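# Snap off alternate fruitlets from the branch tip onto mat

## Task

Thin out the branch by breaking off every other fruitlet, starting at the tip: the first, third, fifth and so on. Every removed fruitlet has to come to rest on the mat underneath (letting it fall from the branch onto the mat is fine), while the second, fourth and other even-numbered ones stay attached. Striking any fruitlet hard, or clamping one at maximum grip force, can count as failure, and anything that stays put at the end only because the robot is holding it is not counted as done.

## Robot and tools

Robot: one arm with a parallel two-finger gripper. The fingers extend along the gripper's own +x axis and close toward each other along its y axis. The reported hand point lies midway between the finger pads, about 3 to 4 cm short of the fingertips.

Scene frame: origin on the table surface right under the arm base, +z up, +x forward, +y to the left when facing along +x. The base itself may sit slightly tilted. Results give end_effector_position (m) and end_effector_quat_wxyz, plus linear (m/s) and angular (rad/s) velocities, all in this frame. The printed position can be off, more so at long reach.

execute_actions(actions): actions is a list of actions; each action is a list of 1 to 15 rows, each row one control step of 1/30 s. If an action has fewer than 15 rows, its final row is repeated to fill 15 steps (0.5 s). A row is 7 numbers, each in [-1, 1]: dx, dy, dz, rx, ry, rz, opening. The first six are an offset, expressed in the gripper's own axes, from the gripper's measured pose at the start of that action (for the first action of a call, from the pose in the latest result of this scene). Every row in an action is relative to that same starting pose, not to the row before. Scale: 1.0 equals 0.6 m for dx, dy, dz and 180 degrees for the rotation vector rx, ry, rz. opening is absolute, not an offset: +1 is fully open (0.088 m), empty fingers touch near -0.80, and values down to -1 close no further. Closing from fully open takes at least about 0.5 s. An empty list just returns the current state and images.

Each step, the commanded pose is clipped to at most 70 mm and 16 degrees away from the measured pose, so a large offset may need several actions; the arm stops at the last clipped pose, not your full target. Position wins over orientation when both cannot be met. Friction can leave the gripper short or slightly tilted, and tiny commands may do nothing; check the pose after each move and correct tilt. "Hand target" shows the pose the controller is currently heading for.

move(target, speed, blocking): target is one 7-number row laid out as above, an offset in the gripper's axes from the pose shown in the most recent result, plus an absolute opening, which is sent when the move begins. The gripper follows a straight path there, turning the shorter way. speed is the path's top speed in m/s, 0.002 to 0.5 (default 0.25); turning is capped at twice that in rad/s. Paths last 0.5 to 10 s; longer ones stop early. The path ignores obstacles, the gripper lags and can overshoot speed, especially near full arm extension. Faster contact hits harder, and aiming farther past a contact presses harder. The extra "move:" line reports the ending (done, off_target, moving, held, fault, ...), the distance left to target, and limits: paced means the sent pose was clipped; held means a safety check blocked some steps (after which the arm may surge). blocking=false returns after 0.5 s while the arm keeps going; then use wait or stop before any new execute_actions or move.

wait(seconds): 0 to 10; the arm keeps its last command, and a running move continues (returns early if it ends). stop(): brakes a running move; it needs room, more when fast; fingers keep moving. zoom_image(camera, region): enlarges a region [x0, y0, x1, y1] in pixels (origin top-left, at most 504 by 504) of the latest image from cam_head_left, cam_head_right, cam_high, cam_low or cam_wrist. show_instructions(): shows the reference images (manual pages) for the scene. finished_scene(scene): ends the given scene for good once the arm has held its last command; only call it when the result will last.

Result lines: Joint positions / Joint velocities list waist, shoulder, elbow, wrist pitch, wrist yaw, wrist roll (rad), then finger pad gap (m). Ranges: waist -3.054 to 3.054, shoulder 0.000 to 3.142, elbow 0.000 to 2.356, wrist pitch -1.571 to 1.571, wrist yaw -1.571 to 1.571, wrist roll -3.142 to 3.142. grip_measured is the finger opening on the command scale; it may be off by about 1 mm throughout, and reads up to about 3 mm (0.061) too narrow while squeezing something hard. To hold, command about 0.07 below grip_measured; smaller differences grip more gently, which matters here since full force on a fruitlet can fail. Parts thinner than about 3 mm get proportionally less force. Pad force tops out around 34 to 49 N, with a brief spike on first touch. "pose unreachable" means the clearance check (which includes the base mount) altered or blocked the command.

Faults: if contact torque reaches a joint's limit (waist 17.8, shoulder 22, elbow 22, wrist pitch 5.8, wrist yaw 5.78, wrist roll 5.42 N m, held load included) the arm freezes for 10 s and drops the rest of the call. Holding loads heats motors: MOTOR HOT from 50 °C, OVER-TEMPERATURE FAULT at 95 °C, and power loss if it does not cool in 30 to 60 s.

Cameras: five 504x504 images in the order cam_head_left, cam_head_right, cam_high, cam_low, cam_wrist, with pinhole+radial calibration given as K, distortion D and T_world_to_cam (metres, world to camera); the wrist camera follows the hand. Calibrations may be off by a couple of degrees and millimetres.

Avoid: slamming into fruitlets, crushing them, pushing hard on the branch, knocking anything off the table, and leaving removed fruitlets anywhere but the mat. A loose object may occasionally get nudged by outside disturbances, so confirm the final layout before ending.

Each tool is called after ">>>" as a command line: name --argument value for each argument, lists and objects as JSON in quotes; but a table of rows of numbers goes row by row, as --pt "numbers of a row", without its own name.

Reference images:

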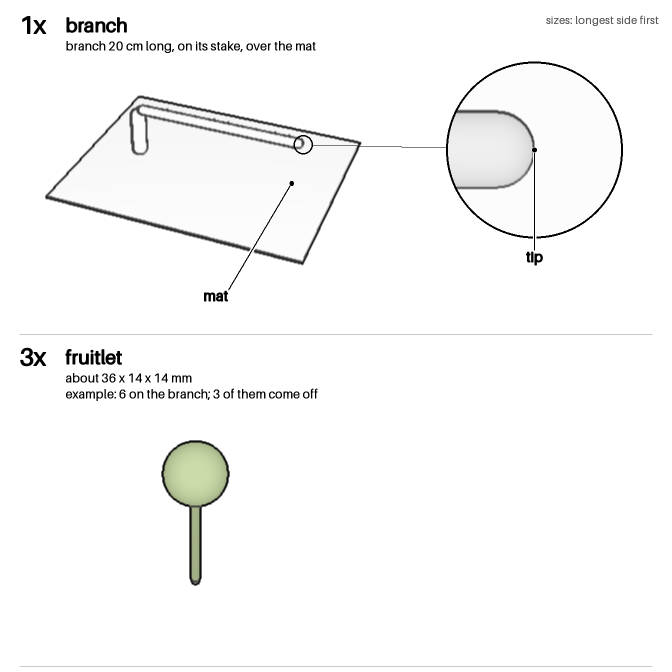

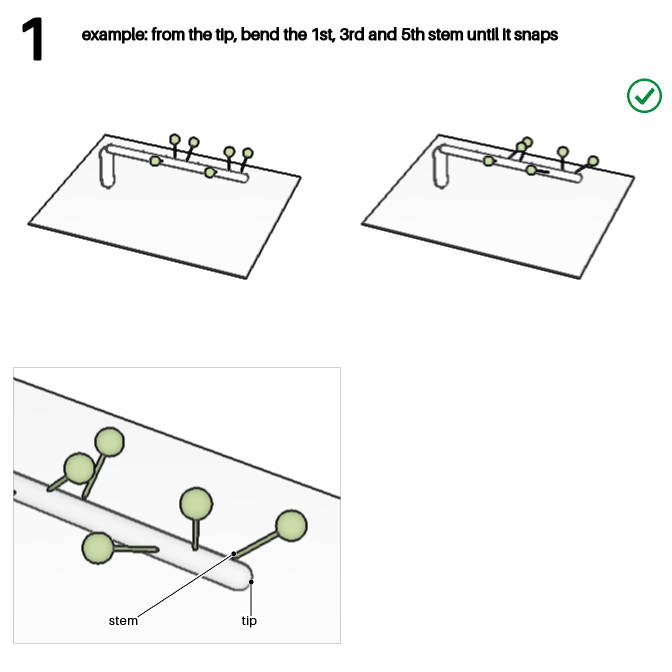

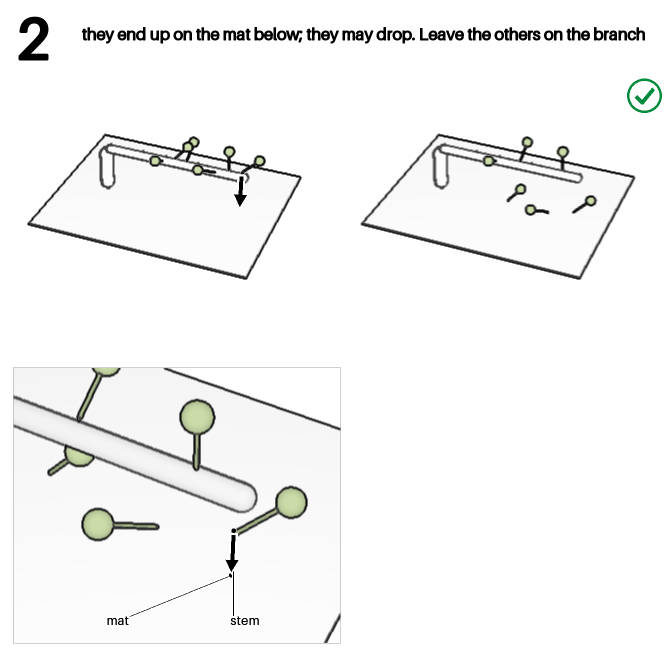

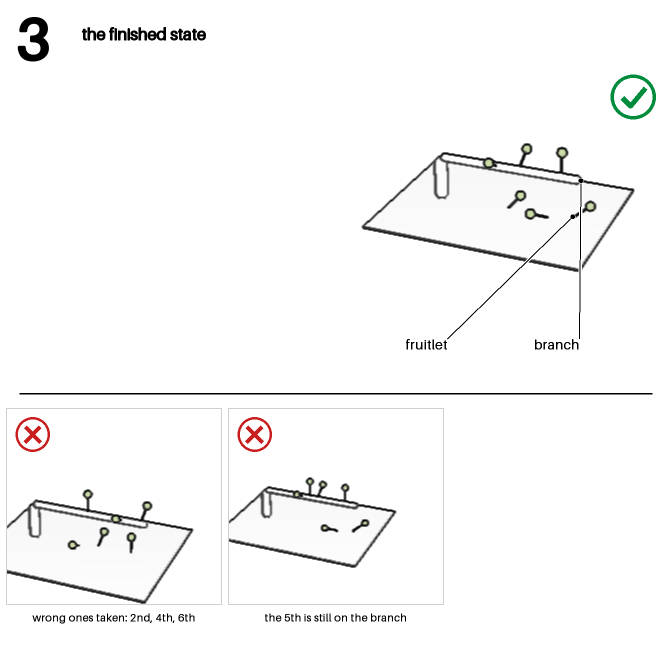

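## Session

>>> execute_actions --actions '[]'

Scene clock: 0.00 s.
end_effector_position=(+0.2806, +0.5097, +0.1454) grip_measured=-0.039 end_effector_quat_wxyz=(+0.687, +0.230, +0.686, -0.065) end_effector_velocity=(-0.001, -0.002, -0.001) end_effector_angular_velocity=(-0.003, +0.013, -0.014)
Joint positions: [ 0.642  1.844  2.261 -1.168 -0.704  1.41   0.037]
Joint velocities: [-0.002 -0.002 -0.007 -0.007 -0.007  0.007 -0.   ]
Motor temperatures (°C, as the motors report them): [21 21 19 20 19 22]
Heat: hottest wrist roll 22 °C (+0.0 °C/min).
Hand target: +0.281, +0.510, +0.145; +0.687, +0.230, +0.686, -0.065

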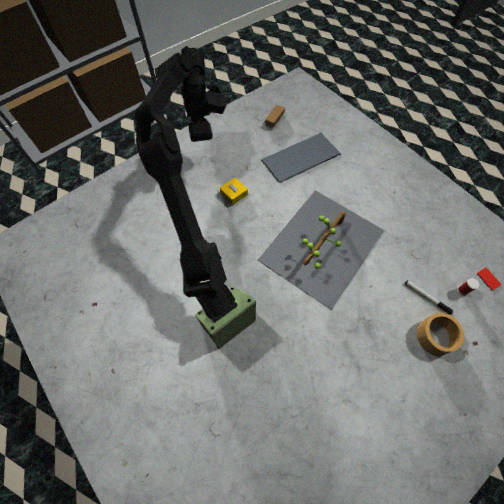

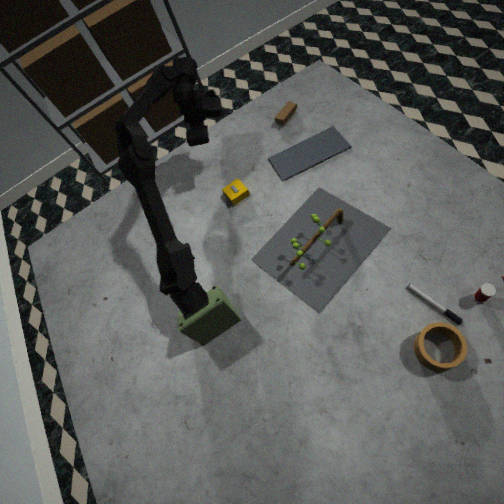

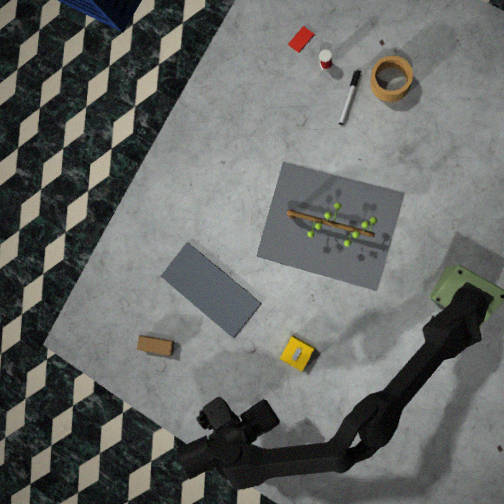

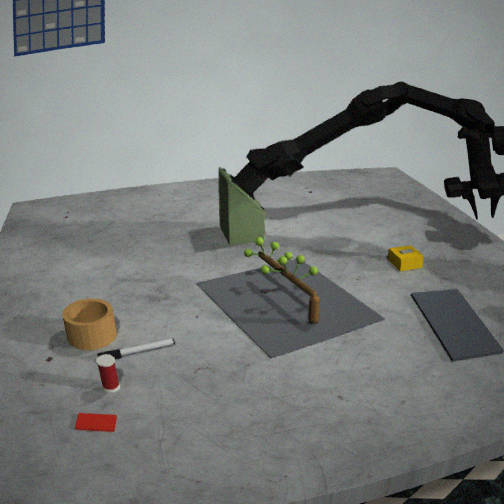

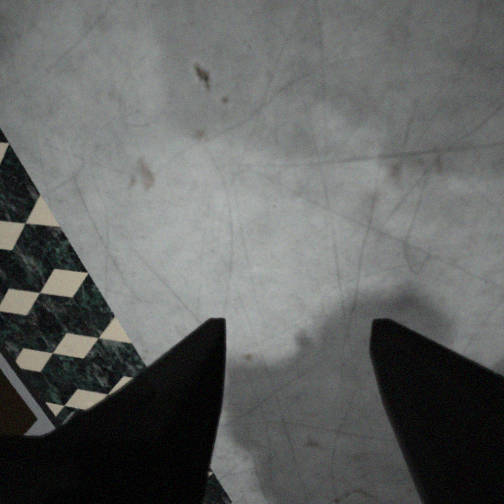

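>>> zoom_image --camera "cam_high" --region '[270, 170, 410, 280]'

>>> zoom_image --camera "cam_low" --region '[220, 220, 360, 330]'

>>> zoom_image --camera "cam_head_left" --region '[270, 190, 380, 290]'

Region (270, 170, 410, 280) of cam_high's 504x504 image, scaled by 3.600, with more detail than that image has; it fills the top 396 rows of this view, and the rest is white.

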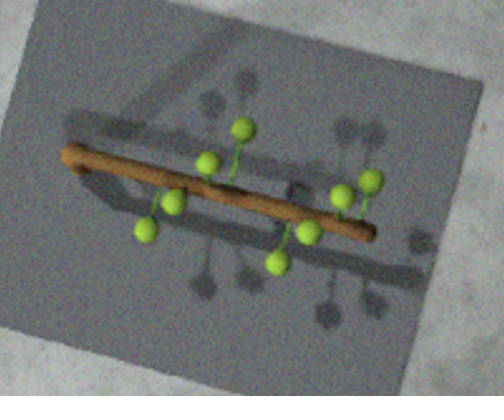

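Region (220, 220, 360, 330) of cam_low's 504x504 image, scaled by 3.600, with more detail than that image has; it fills the top 396 rows of this view, and the rest is white.

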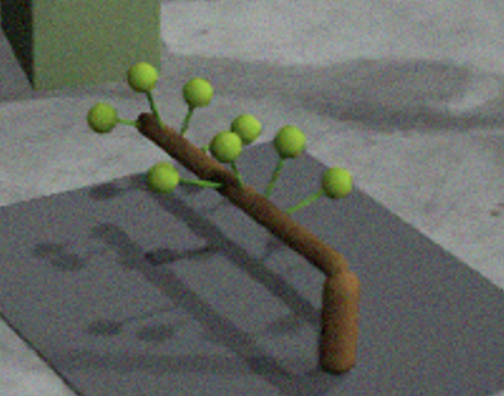

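Region (270, 190, 380, 290) of cam_head_left's 504x504 image, scaled by 4.582, with more detail than that image has; it fills the top 458 rows of this view, and the rest is white.

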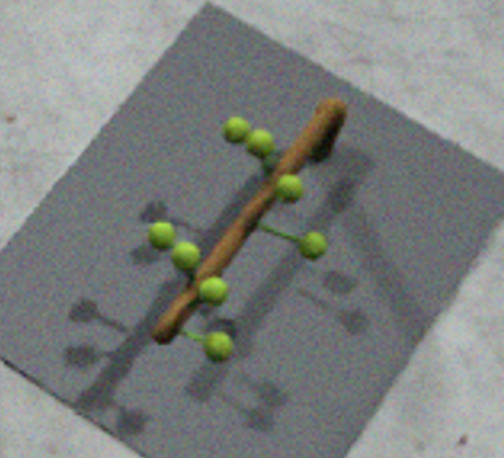

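>>> move --target '[-0.35,-0.68,0.41,0.29,0,0,-0.4]'

Scene clock: 42.97 s.
end_effector_position=(+0.3258, +0.0034, +0.2417) grip_measured=-0.398 end_effector_quat_wxyz=(+0.548, +0.509, +0.556, -0.363) end_effector_velocity=(-0.001, -0.002, -0.002) end_effector_angular_velocity=(+0.018, +0.007, -0.022)
Joint positions: [-0.612  2.185  1.61  -1.569 -0.833  0.522  0.02 ]
Joint velocities: [-0.002  0.012 -0.002 -0.007 -0.007  0.007  0.   ]
Motor temperatures (°C, as the motors report them): [23 29 21 21 19 22]
Heat: hottest shoulder 29 °C (+9.8 °C/min).
Hand target: +0.326, +0.000, +0.242; +0.546, +0.510, +0.555, -0.366
Off the commanded pose: 0.005 m, 5 deg.
joint sent to its limit — the command would take joint 4 (wrist pitch) past its lower limit, so that joint was sent only as far as its limit.
move: off_target
camera_calibration (this result's frames):
cam_wrist: T_world_to_cam=[[-0.957915, -0.230792, -0.170689, 0.368233], [-0.283845, 0.850208, 0.443371, 0.0179424], [0.0427949, 0.473161, -0.879936, 0.272889], [0, 0, 0, 1]] pos_world=[0.34615, -0.0593901, 0.295023]

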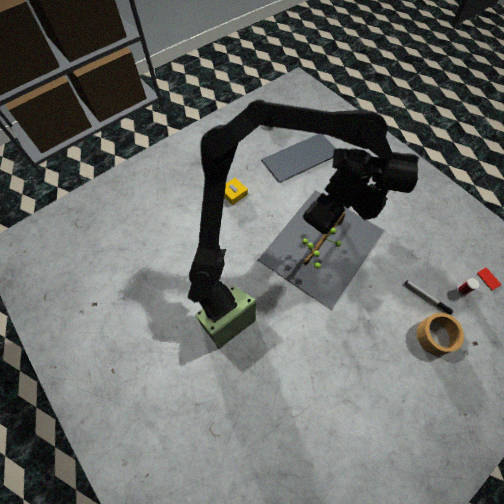

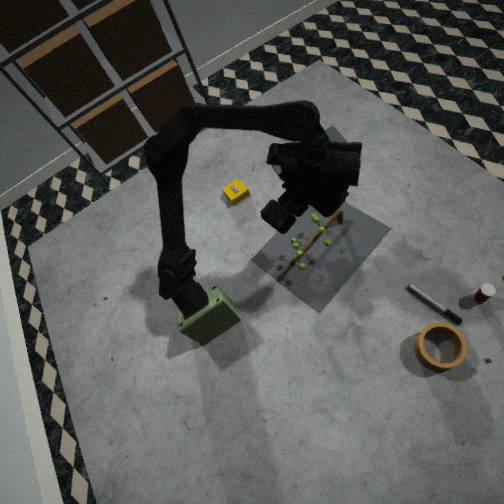

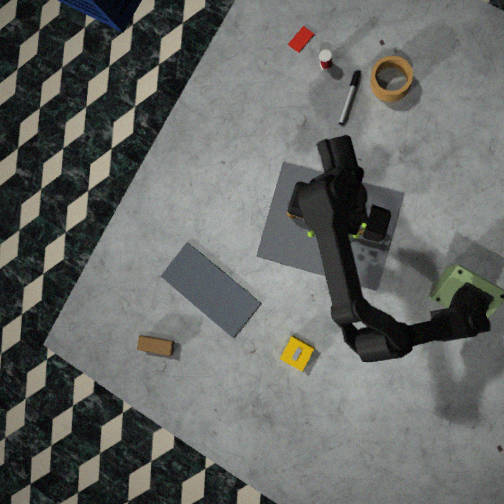

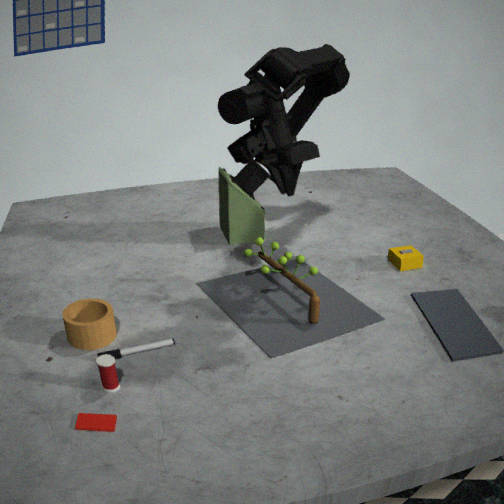

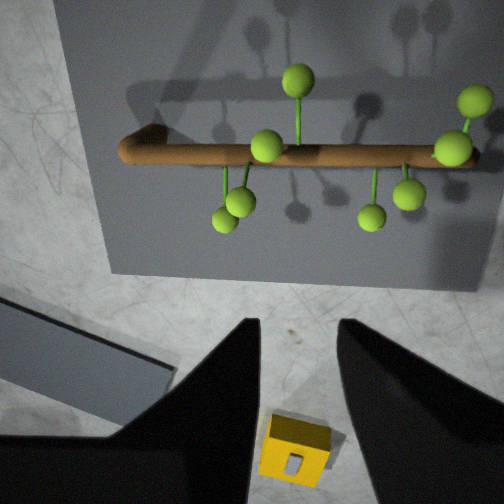

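>>> move --target '[0.12,0.004,0.114,0,0,0,-0.62]' --speed 0.15

Scene clock: 105.80 s.
end_effector_position=(+0.3536, -0.0477, +0.1653) grip_measured=-0.618 end_effector_quat_wxyz=(+0.553, +0.504, +0.556, -0.362) end_effector_velocity=(+0.002, -0.003, -0.000) end_effector_angular_velocity=(-0.002, -0.016, +0.002)
Joint positions: [-0.53   2.361  1.539 -1.23  -0.869  0.628  0.009]
Joint velocities: [-0.002  0.002 -0.002  0.022 -0.007  0.007 -0.   ]
Motor temperatures (°C, as the motors report them): [27 25 22 21 19 22]
Heat: hottest waist 27 °C (-2.0 °C/min).
Hand target: +0.353, -0.050, +0.162; +0.548, +0.509, +0.556, -0.363
Off the commanded pose: 0.004 m, 1 deg.
move: done
camera_calibration (this result's frames):
cam_wrist: T_world_to_cam=[[-0.95535, -0.240648, -0.17145, 0.368793], [-0.292551, 0.85183, 0.434511, 0.107779], [0.0414817, 0.465268, -0.884197, 0.22942], [0, 0, 0, 1]] pos_world=[0.37434, -0.109801, 0.219251]

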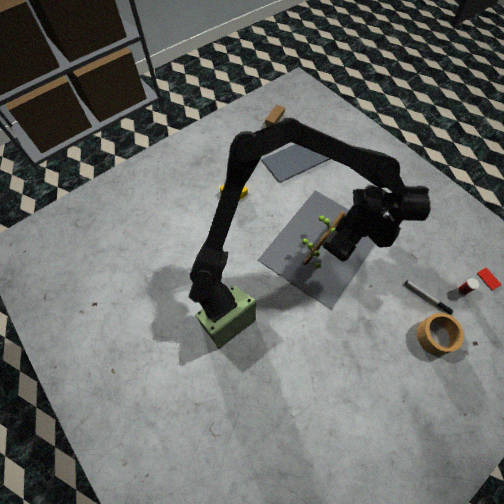

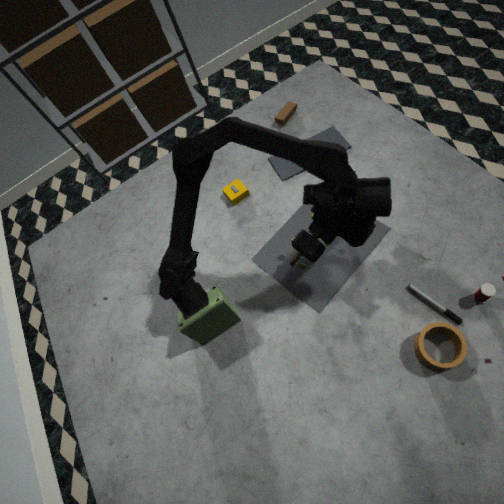

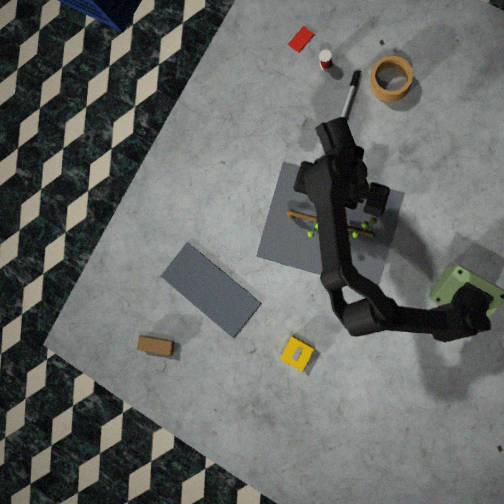

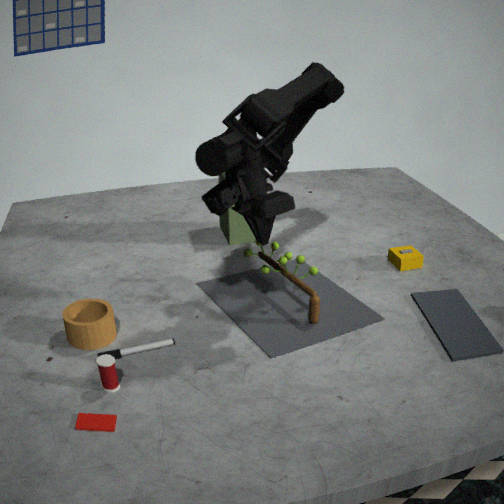

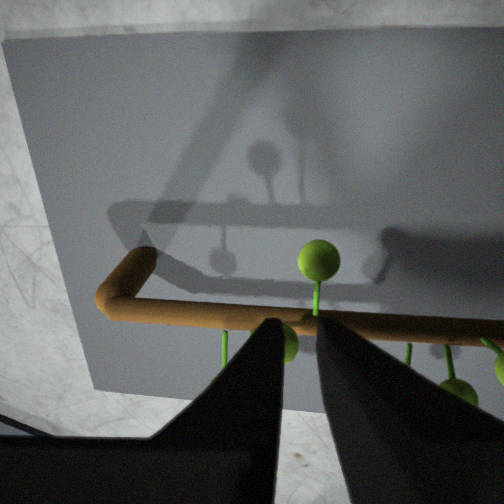

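>>> move --target '[0.047,-0.01,0,0,0,0,-0.62]' --speed 0.05

>>> zoom_image --camera "cam_low" --region '[220, 190, 360, 330]'

Scene clock: 118.40 s.
end_effector_position=(+0.3508, -0.0473, +0.1343) grip_measured=-0.618 end_effector_quat_wxyz=(+0.549, +0.504, +0.558, -0.365) end_effector_velocity=(-0.002, +0.001, -0.000) end_effector_angular_velocity=(+0.008, -0.003, -0.010)
Joint positions: [-0.48   2.362  1.441 -1.089 -0.886  0.694  0.009]
Joint velocities: [-0.002 -0.007 -0.017  0.007 -0.007  0.007 -0.   ]
Motor temperatures (°C, as the motors report them): [28 25 22 21 19 22]
Heat: hottest waist 28 °C (+1.0 °C/min).
Hand target: +0.351, -0.045, +0.137; +0.553, +0.505, +0.556, -0.362
Off the commanded pose: 0.004 m, 1 deg.
move: done
camera_calibration (this result's frames):
cam_wrist: T_world_to_cam=[[-0.957783, -0.236973, -0.162776, 0.360778], [-0.285342, 0.852692, 0.437602, 0.117144], [0.0350978, 0.465575, -0.884312, 0.204211], [0, 0, 0, 1]] pos_world=[0.371806, -0.109469, 0.18805]

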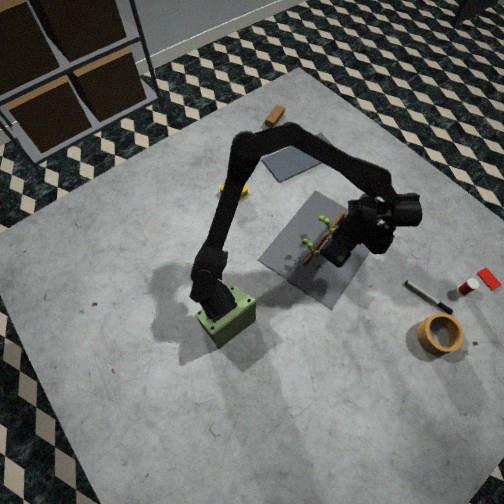

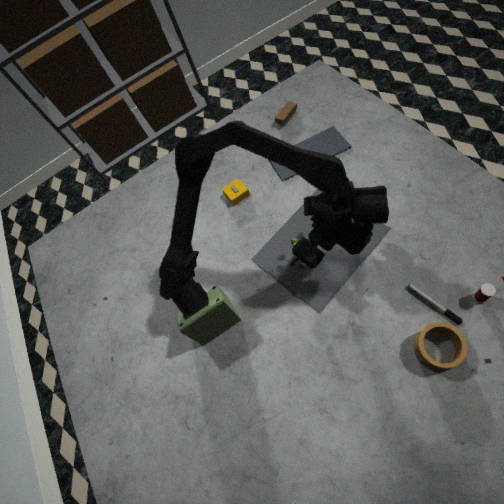

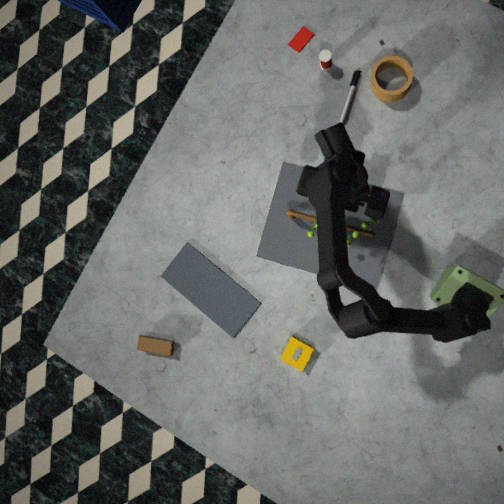

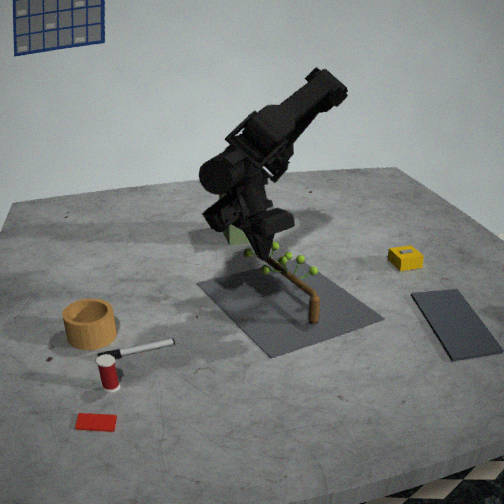

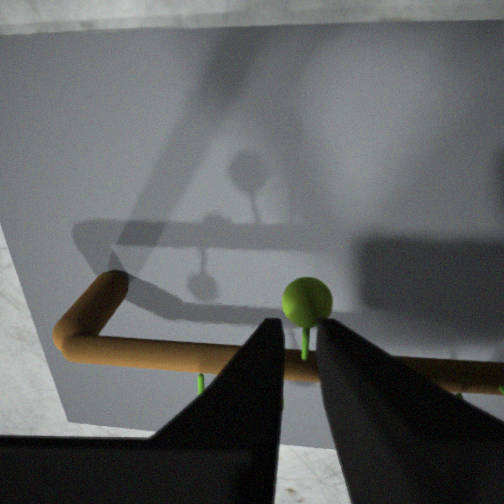

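Region (220, 190, 360, 330) of cam_low's 504x504 image, scaled by 3.600, with more detail than that image has.

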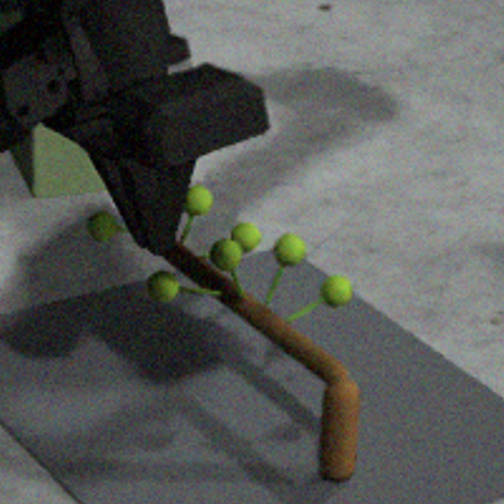

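>>> move --target '[0.045,-0.006,0,0,0,0,-0.62]' --speed 0.02

Scene clock: 127.87 s.
end_effector_position=(+0.3513, -0.0445, +0.1083) grip_measured=-0.618 end_effector_quat_wxyz=(+0.551, +0.501, +0.558, -0.366) end_effector_velocity=(-0.003, -0.000, -0.000) end_effector_angular_velocity=(+0.003, +0.016, -0.046)
Joint positions: [-0.428  2.361  1.367 -0.953 -0.902  0.769  0.009]
Joint velocities: [-0.002 -0.002 -0.007 -0.007  0.007  0.037 -0.   ]
Motor temperatures (°C, as the motors report them): [28 26 21 21 19 22]
Heat: hottest waist 28 °C (+1.0 °C/min).
Hand target: +0.350, -0.044, +0.107; +0.549, +0.504, +0.557, -0.365
Off the commanded pose: 0.002 m, 0 deg.
move: done
camera_calibration (this result's frames):
cam_wrist: T_world_to_cam=[[-0.957165, -0.240826, -0.160743, 0.357065], [-0.287658, 0.854189, 0.433145, 0.127617], [0.0329918, 0.46083, -0.886875, 0.18066], [0, 0, 0, 1]] pos_world=[0.37252, -0.106271, 0.162342]

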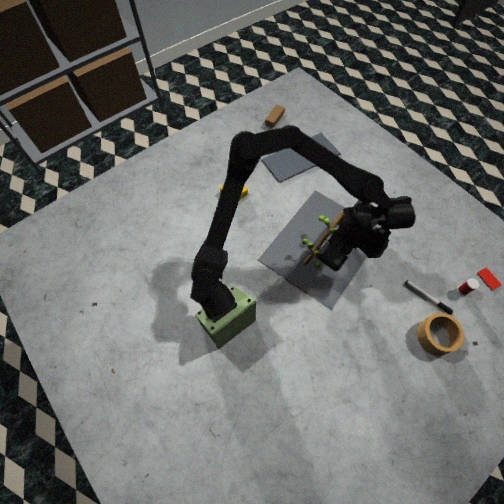

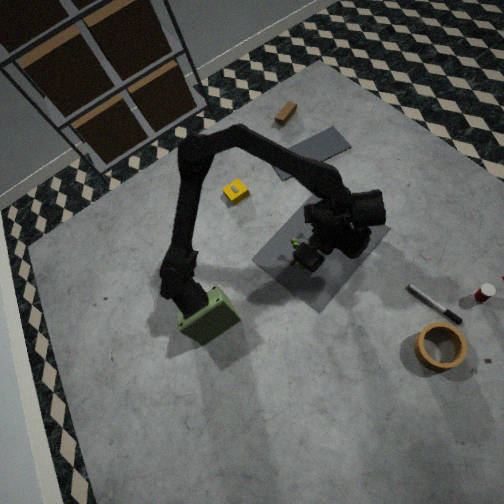

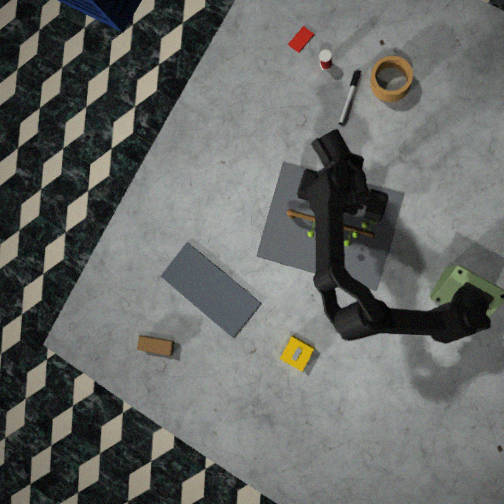

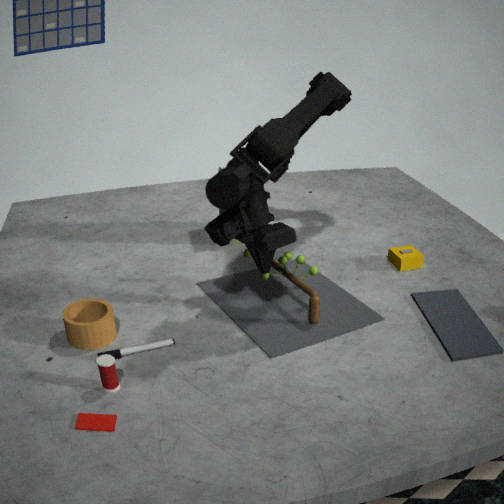

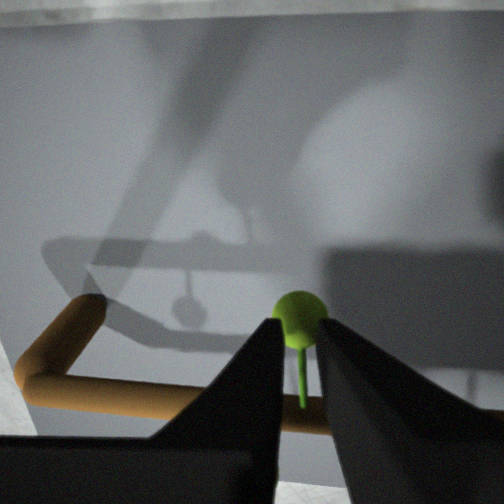

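>>> move --target '[0.035,0,0,0,0,0,-0.62]' --speed 0.02

Scene clock: 136.80 s.
end_effector_position=(+0.3558, -0.0401, +0.0907) grip_measured=-0.618 end_effector_quat_wxyz=(+0.556, +0.497, +0.557, -0.365) end_effector_velocity=(-0.000, +0.000, +0.000) end_effector_angular_velocity=(+0.006, -0.006, -0.007)
Joint positions: [-0.383  2.361  1.328 -0.849 -0.912  0.836  0.009]
Joint velocities: [-0.002 -0.002 -0.007  0.007 -0.007  0.007 -0.   ]
Motor temperatures (°C, as the motors report them): [28 27 21 21 19 22]
Heat: hottest waist 28 °C (+2.0 °C/min).
Hand target: +0.354, -0.041, +0.088; +0.551, +0.501, +0.558, -0.366
Off the commanded pose: 0.004 m, 1 deg.
move: done
camera_calibration (this result's frames):
cam_wrist: T_world_to_cam=[[-0.954049, -0.251202, -0.163365, 0.358268], [-0.297823, 0.855036, 0.424517, 0.137304], [0.0330435, 0.453664, -0.89056, 0.162887], [0, 0, 0, 1]] pos_world=[0.377315, -0.101298, 0.145301]

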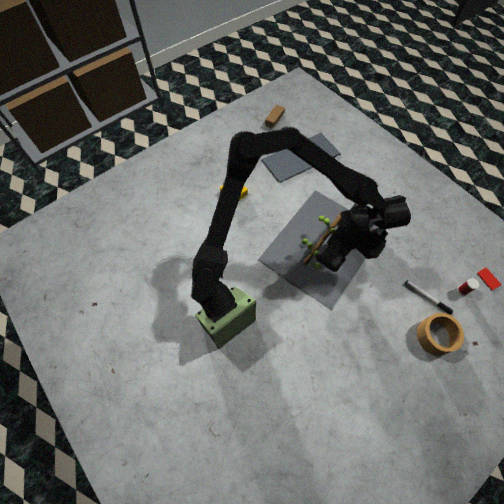

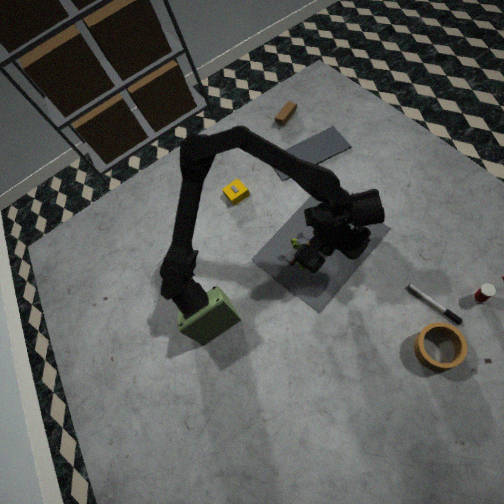

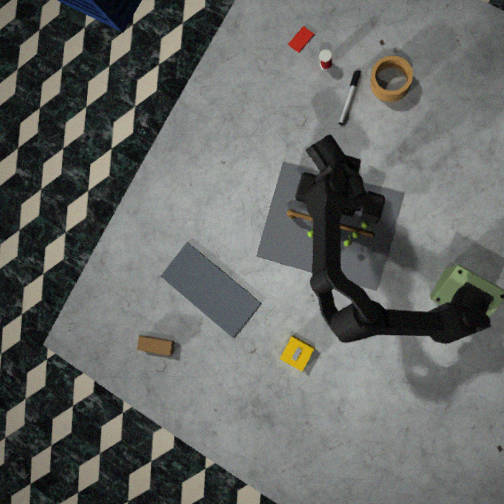

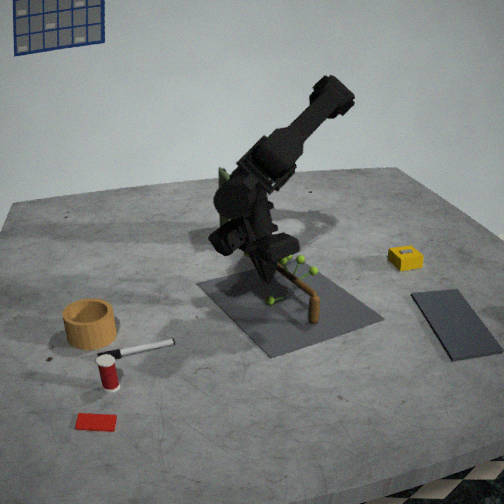

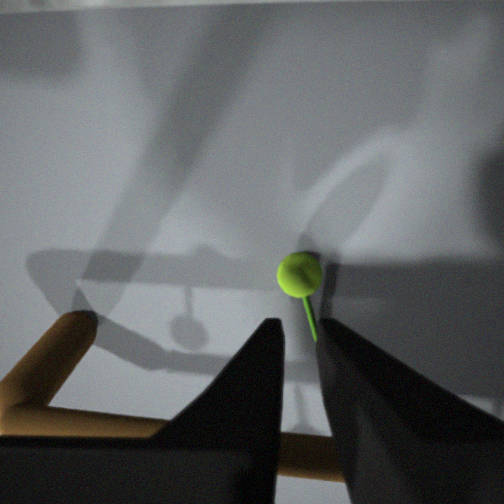

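>>> move --target '[-0.078,0,0,0,0,0,-0.7]' --speed 0.1

>>> move --target '[-0.01,-0.153,-0.005,0,0,0,-0.7]' --speed 0.1

>>> zoom_image --camera "cam_low" --region '[200, 190, 340, 330]'

Scene clock: 156.17 s.
end_effector_position=(+0.3476, -0.0476, +0.1309) grip_measured=-0.698 end_effector_quat_wxyz=(+0.548, +0.501, +0.560, -0.367) end_effector_velocity=(+0.000, +0.004, +0.004) end_effector_angular_velocity=(+0.008, -0.003, +0.001)
Joint positions: [-0.477  2.36   1.425 -1.079 -0.881  0.691  0.005]
Joint velocities: [-0.002 -0.007  0.007 -0.022 -0.007 -0.007 -0.   ]
Motor temperatures (°C, as the motors report them): [29 27 21 21 19 22]
Heat: hottest waist 29 °C (+2.0 °C/min).
Hand target: +0.350, -0.047, +0.137; +0.556, +0.497, +0.557, -0.365
Off the commanded pose: 0.006 m, 1 deg.
move: done
camera_calibration (this result's frames):
cam_wrist: T_world_to_cam=[[-0.958334, -0.239862, -0.155118, 0.356155], [-0.284342, 0.852931, 0.437789, 0.117673], [0.0272956, 0.463655, -0.885595, 0.204224], [0, 0, 0, 1]] pos_world=[0.369201, -0.109628, 0.18459]

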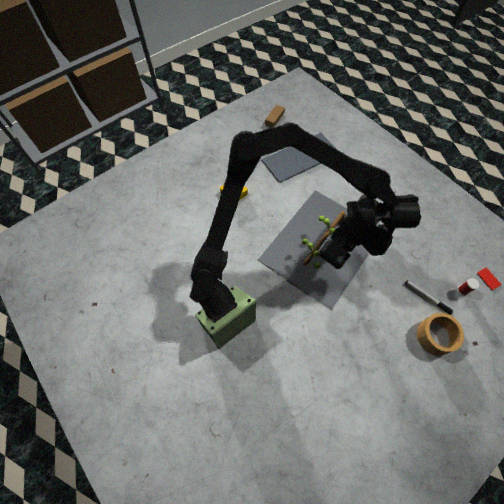

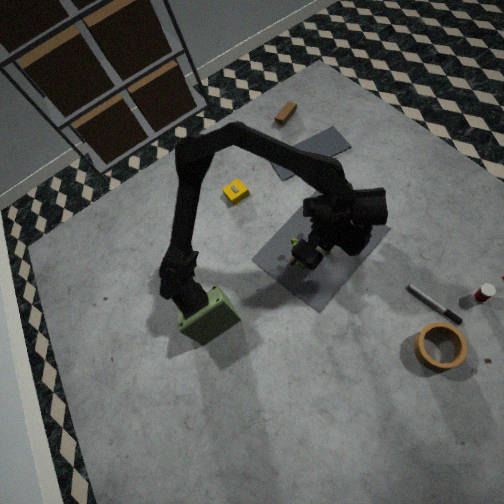

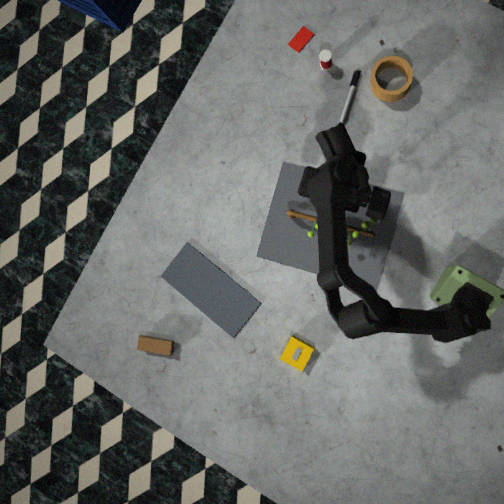

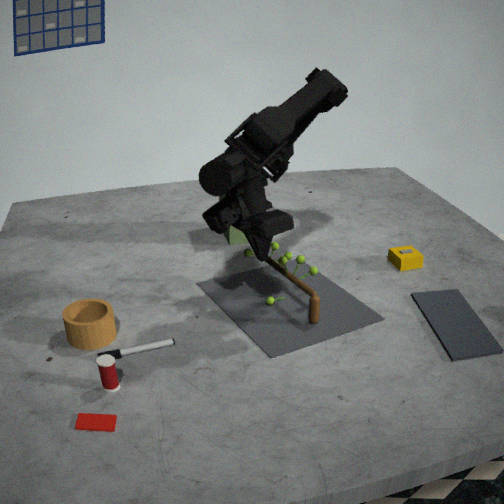

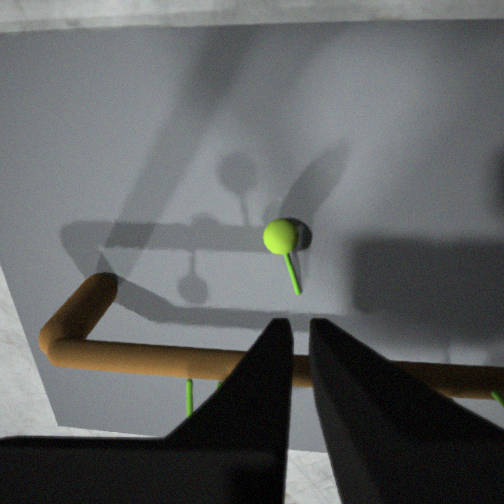

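Scene clock: 157.47 s.
end_effector_position=(+0.2588, -0.0659, +0.1219) grip_measured=-0.698 end_effector_quat_wxyz=(+0.543, +0.504, +0.562, -0.367) end_effector_velocity=(-0.001, +0.000, +0.001) end_effector_angular_velocity=(+0.001, -0.016, +0.017)
Joint positions: [-0.632  2.272  1.093 -1.001 -0.806  0.484  0.005]
Joint velocities: [-0.007 -0.007 -0.012  0.007 -0.007 -0.022  0.   ]
Motor temperatures (°C, as the motors report them): [29 27 21 21 19 22]
Heat: hottest waist 29 °C (+2.0 °C/min).
Hand target: +0.258, -0.066, +0.124; +0.548, +0.501, +0.560, -0.367
Off the commanded pose: 0.003 m, 1 deg.
move: done
camera_calibration (this result's frames):
cam_wrist: T_world_to_cam=[[-0.960232, -0.234682, -0.151258, 0.265631], [-0.278214, 0.84982, 0.447663, 0.108899], [0.0234838, 0.471943, -0.881316, 0.208183], [0, 0, 0, 1]] pos_world=[0.280476, -0.128457, 0.174904]

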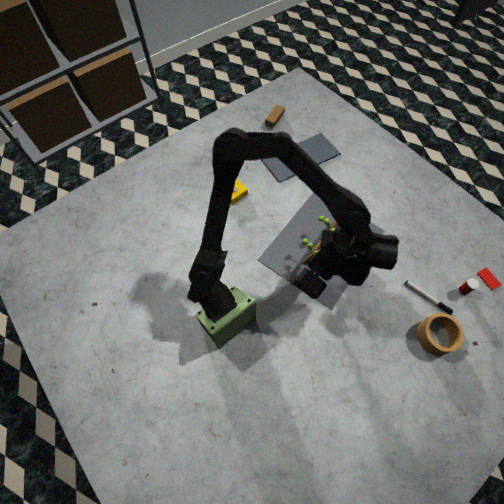

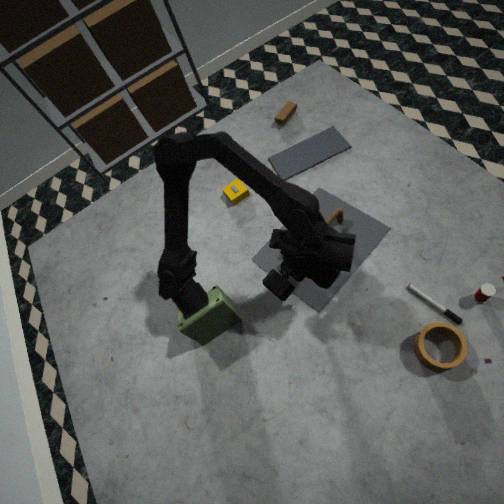

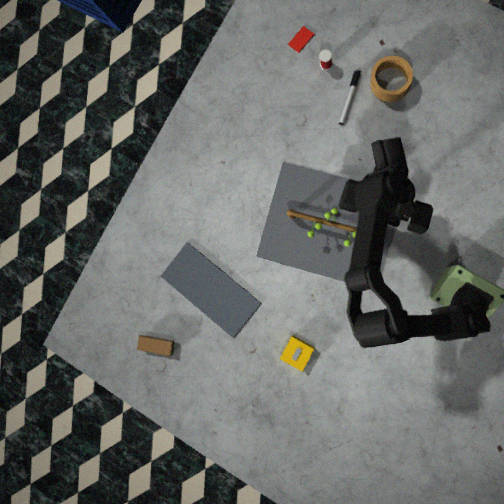

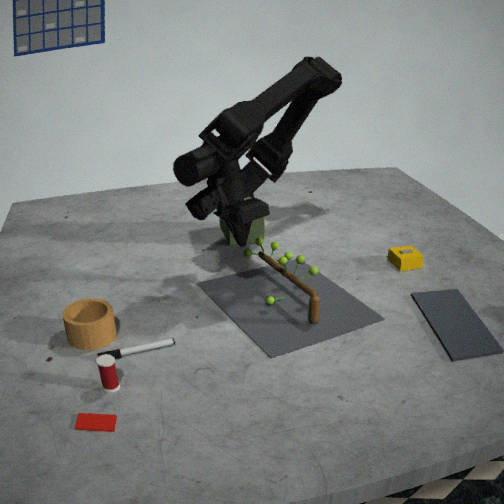

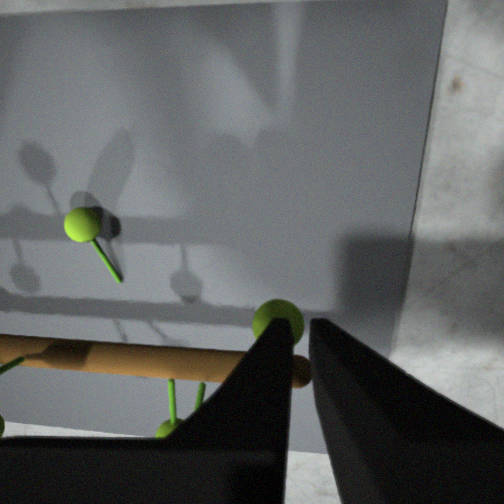

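Region (200, 190, 340, 330) of cam_low's 504x504 image, scaled by 3.600, with more detail than that image has.

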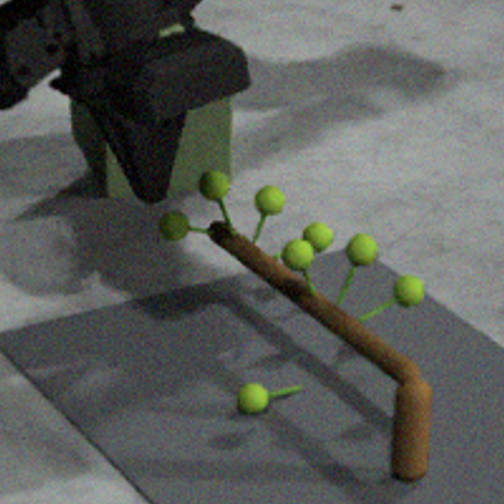

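>>> move --target '[0.02,0.008,-0.012,0,0,0,-0.7]' --speed 0.02

>>> zoom_image --camera "cam_low" --region '[200, 190, 340, 330]'

Scene clock: 172.33 s.
end_effector_position=(+0.2624, -0.0582, +0.1108) grip_measured=-0.698 end_effector_quat_wxyz=(+0.541, +0.503, +0.564, -0.370) end_effector_velocity=(-0.002, -0.001, -0.001) end_effector_angular_velocity=(-0.006, +0.003, -0.007)
Joint positions: [-0.586  2.263  1.066 -0.95  -0.826  0.538  0.005]
Joint velocities: [-0.002 -0.002 -0.007  0.007  0.007  0.007 -0.   ]
Motor temperatures (°C, as the motors report them): [28 27 21 21 19 22]
Heat: hottest waist 28 °C (+1.0 °C/min).
Hand target: +0.263, -0.056, +0.112; +0.543, +0.504, +0.562, -0.367
Off the commanded pose: 0.003 m, 0 deg.
move: done
camera_calibration (this result's frames):
cam_wrist: T_world_to_cam=[[-0.961921, -0.231984, -0.144538, 0.269081], [-0.272698, 0.850421, 0.449911, 0.106728], [0.0185463, 0.472194, -0.881299, 0.195927], [0, 0, 0, 1]] pos_world=[0.284305, -0.120856, 0.163545]

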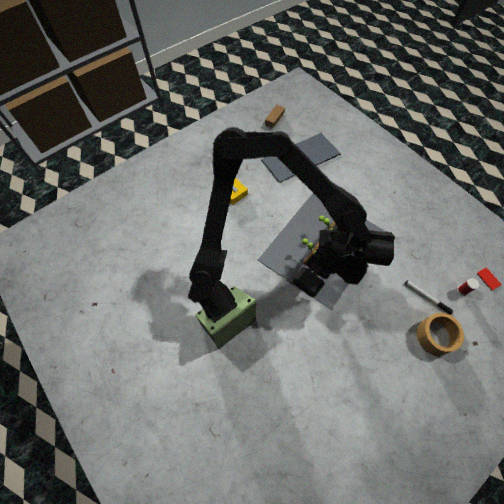

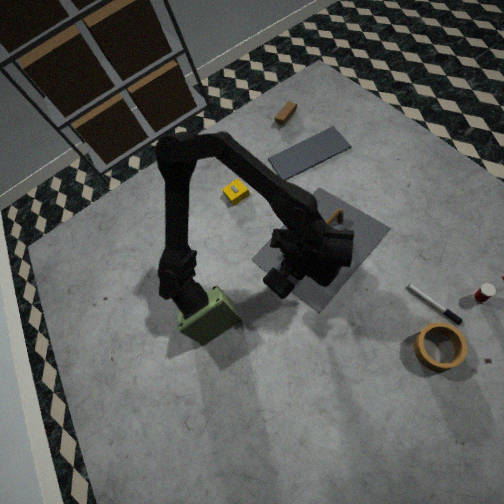

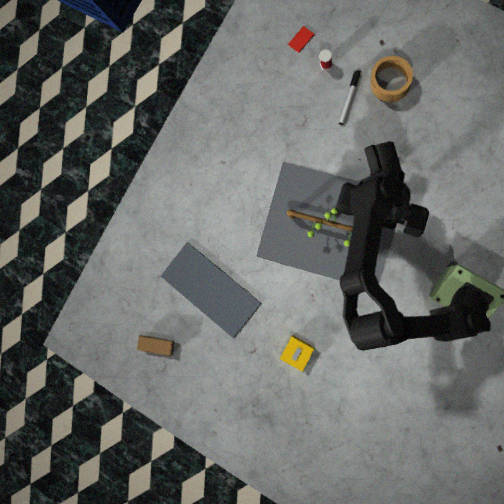

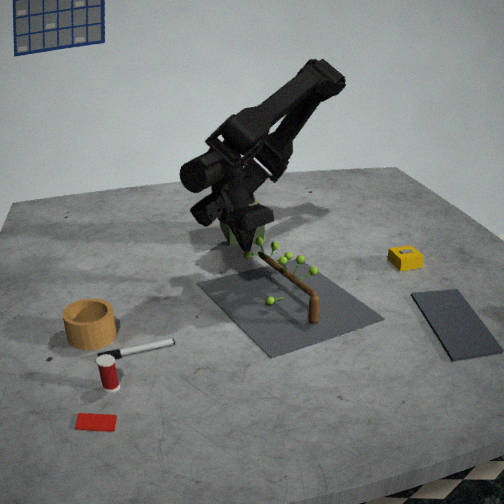

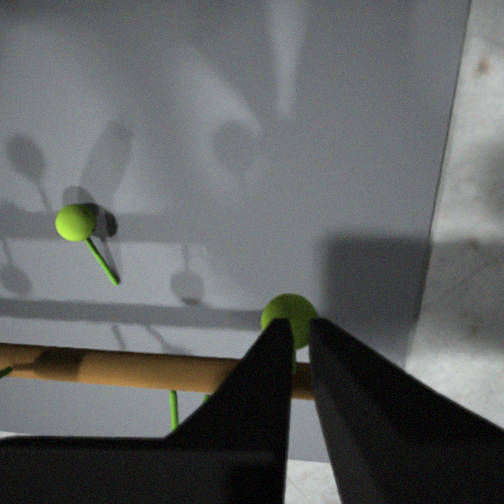

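Region (200, 190, 340, 330) of cam_low's 504x504 image, scaled by 3.600, with more detail than that image has.

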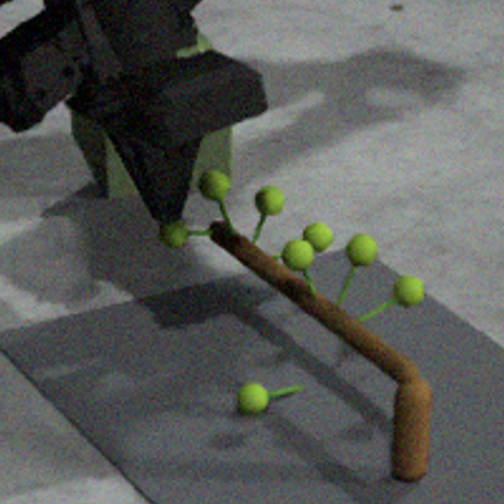

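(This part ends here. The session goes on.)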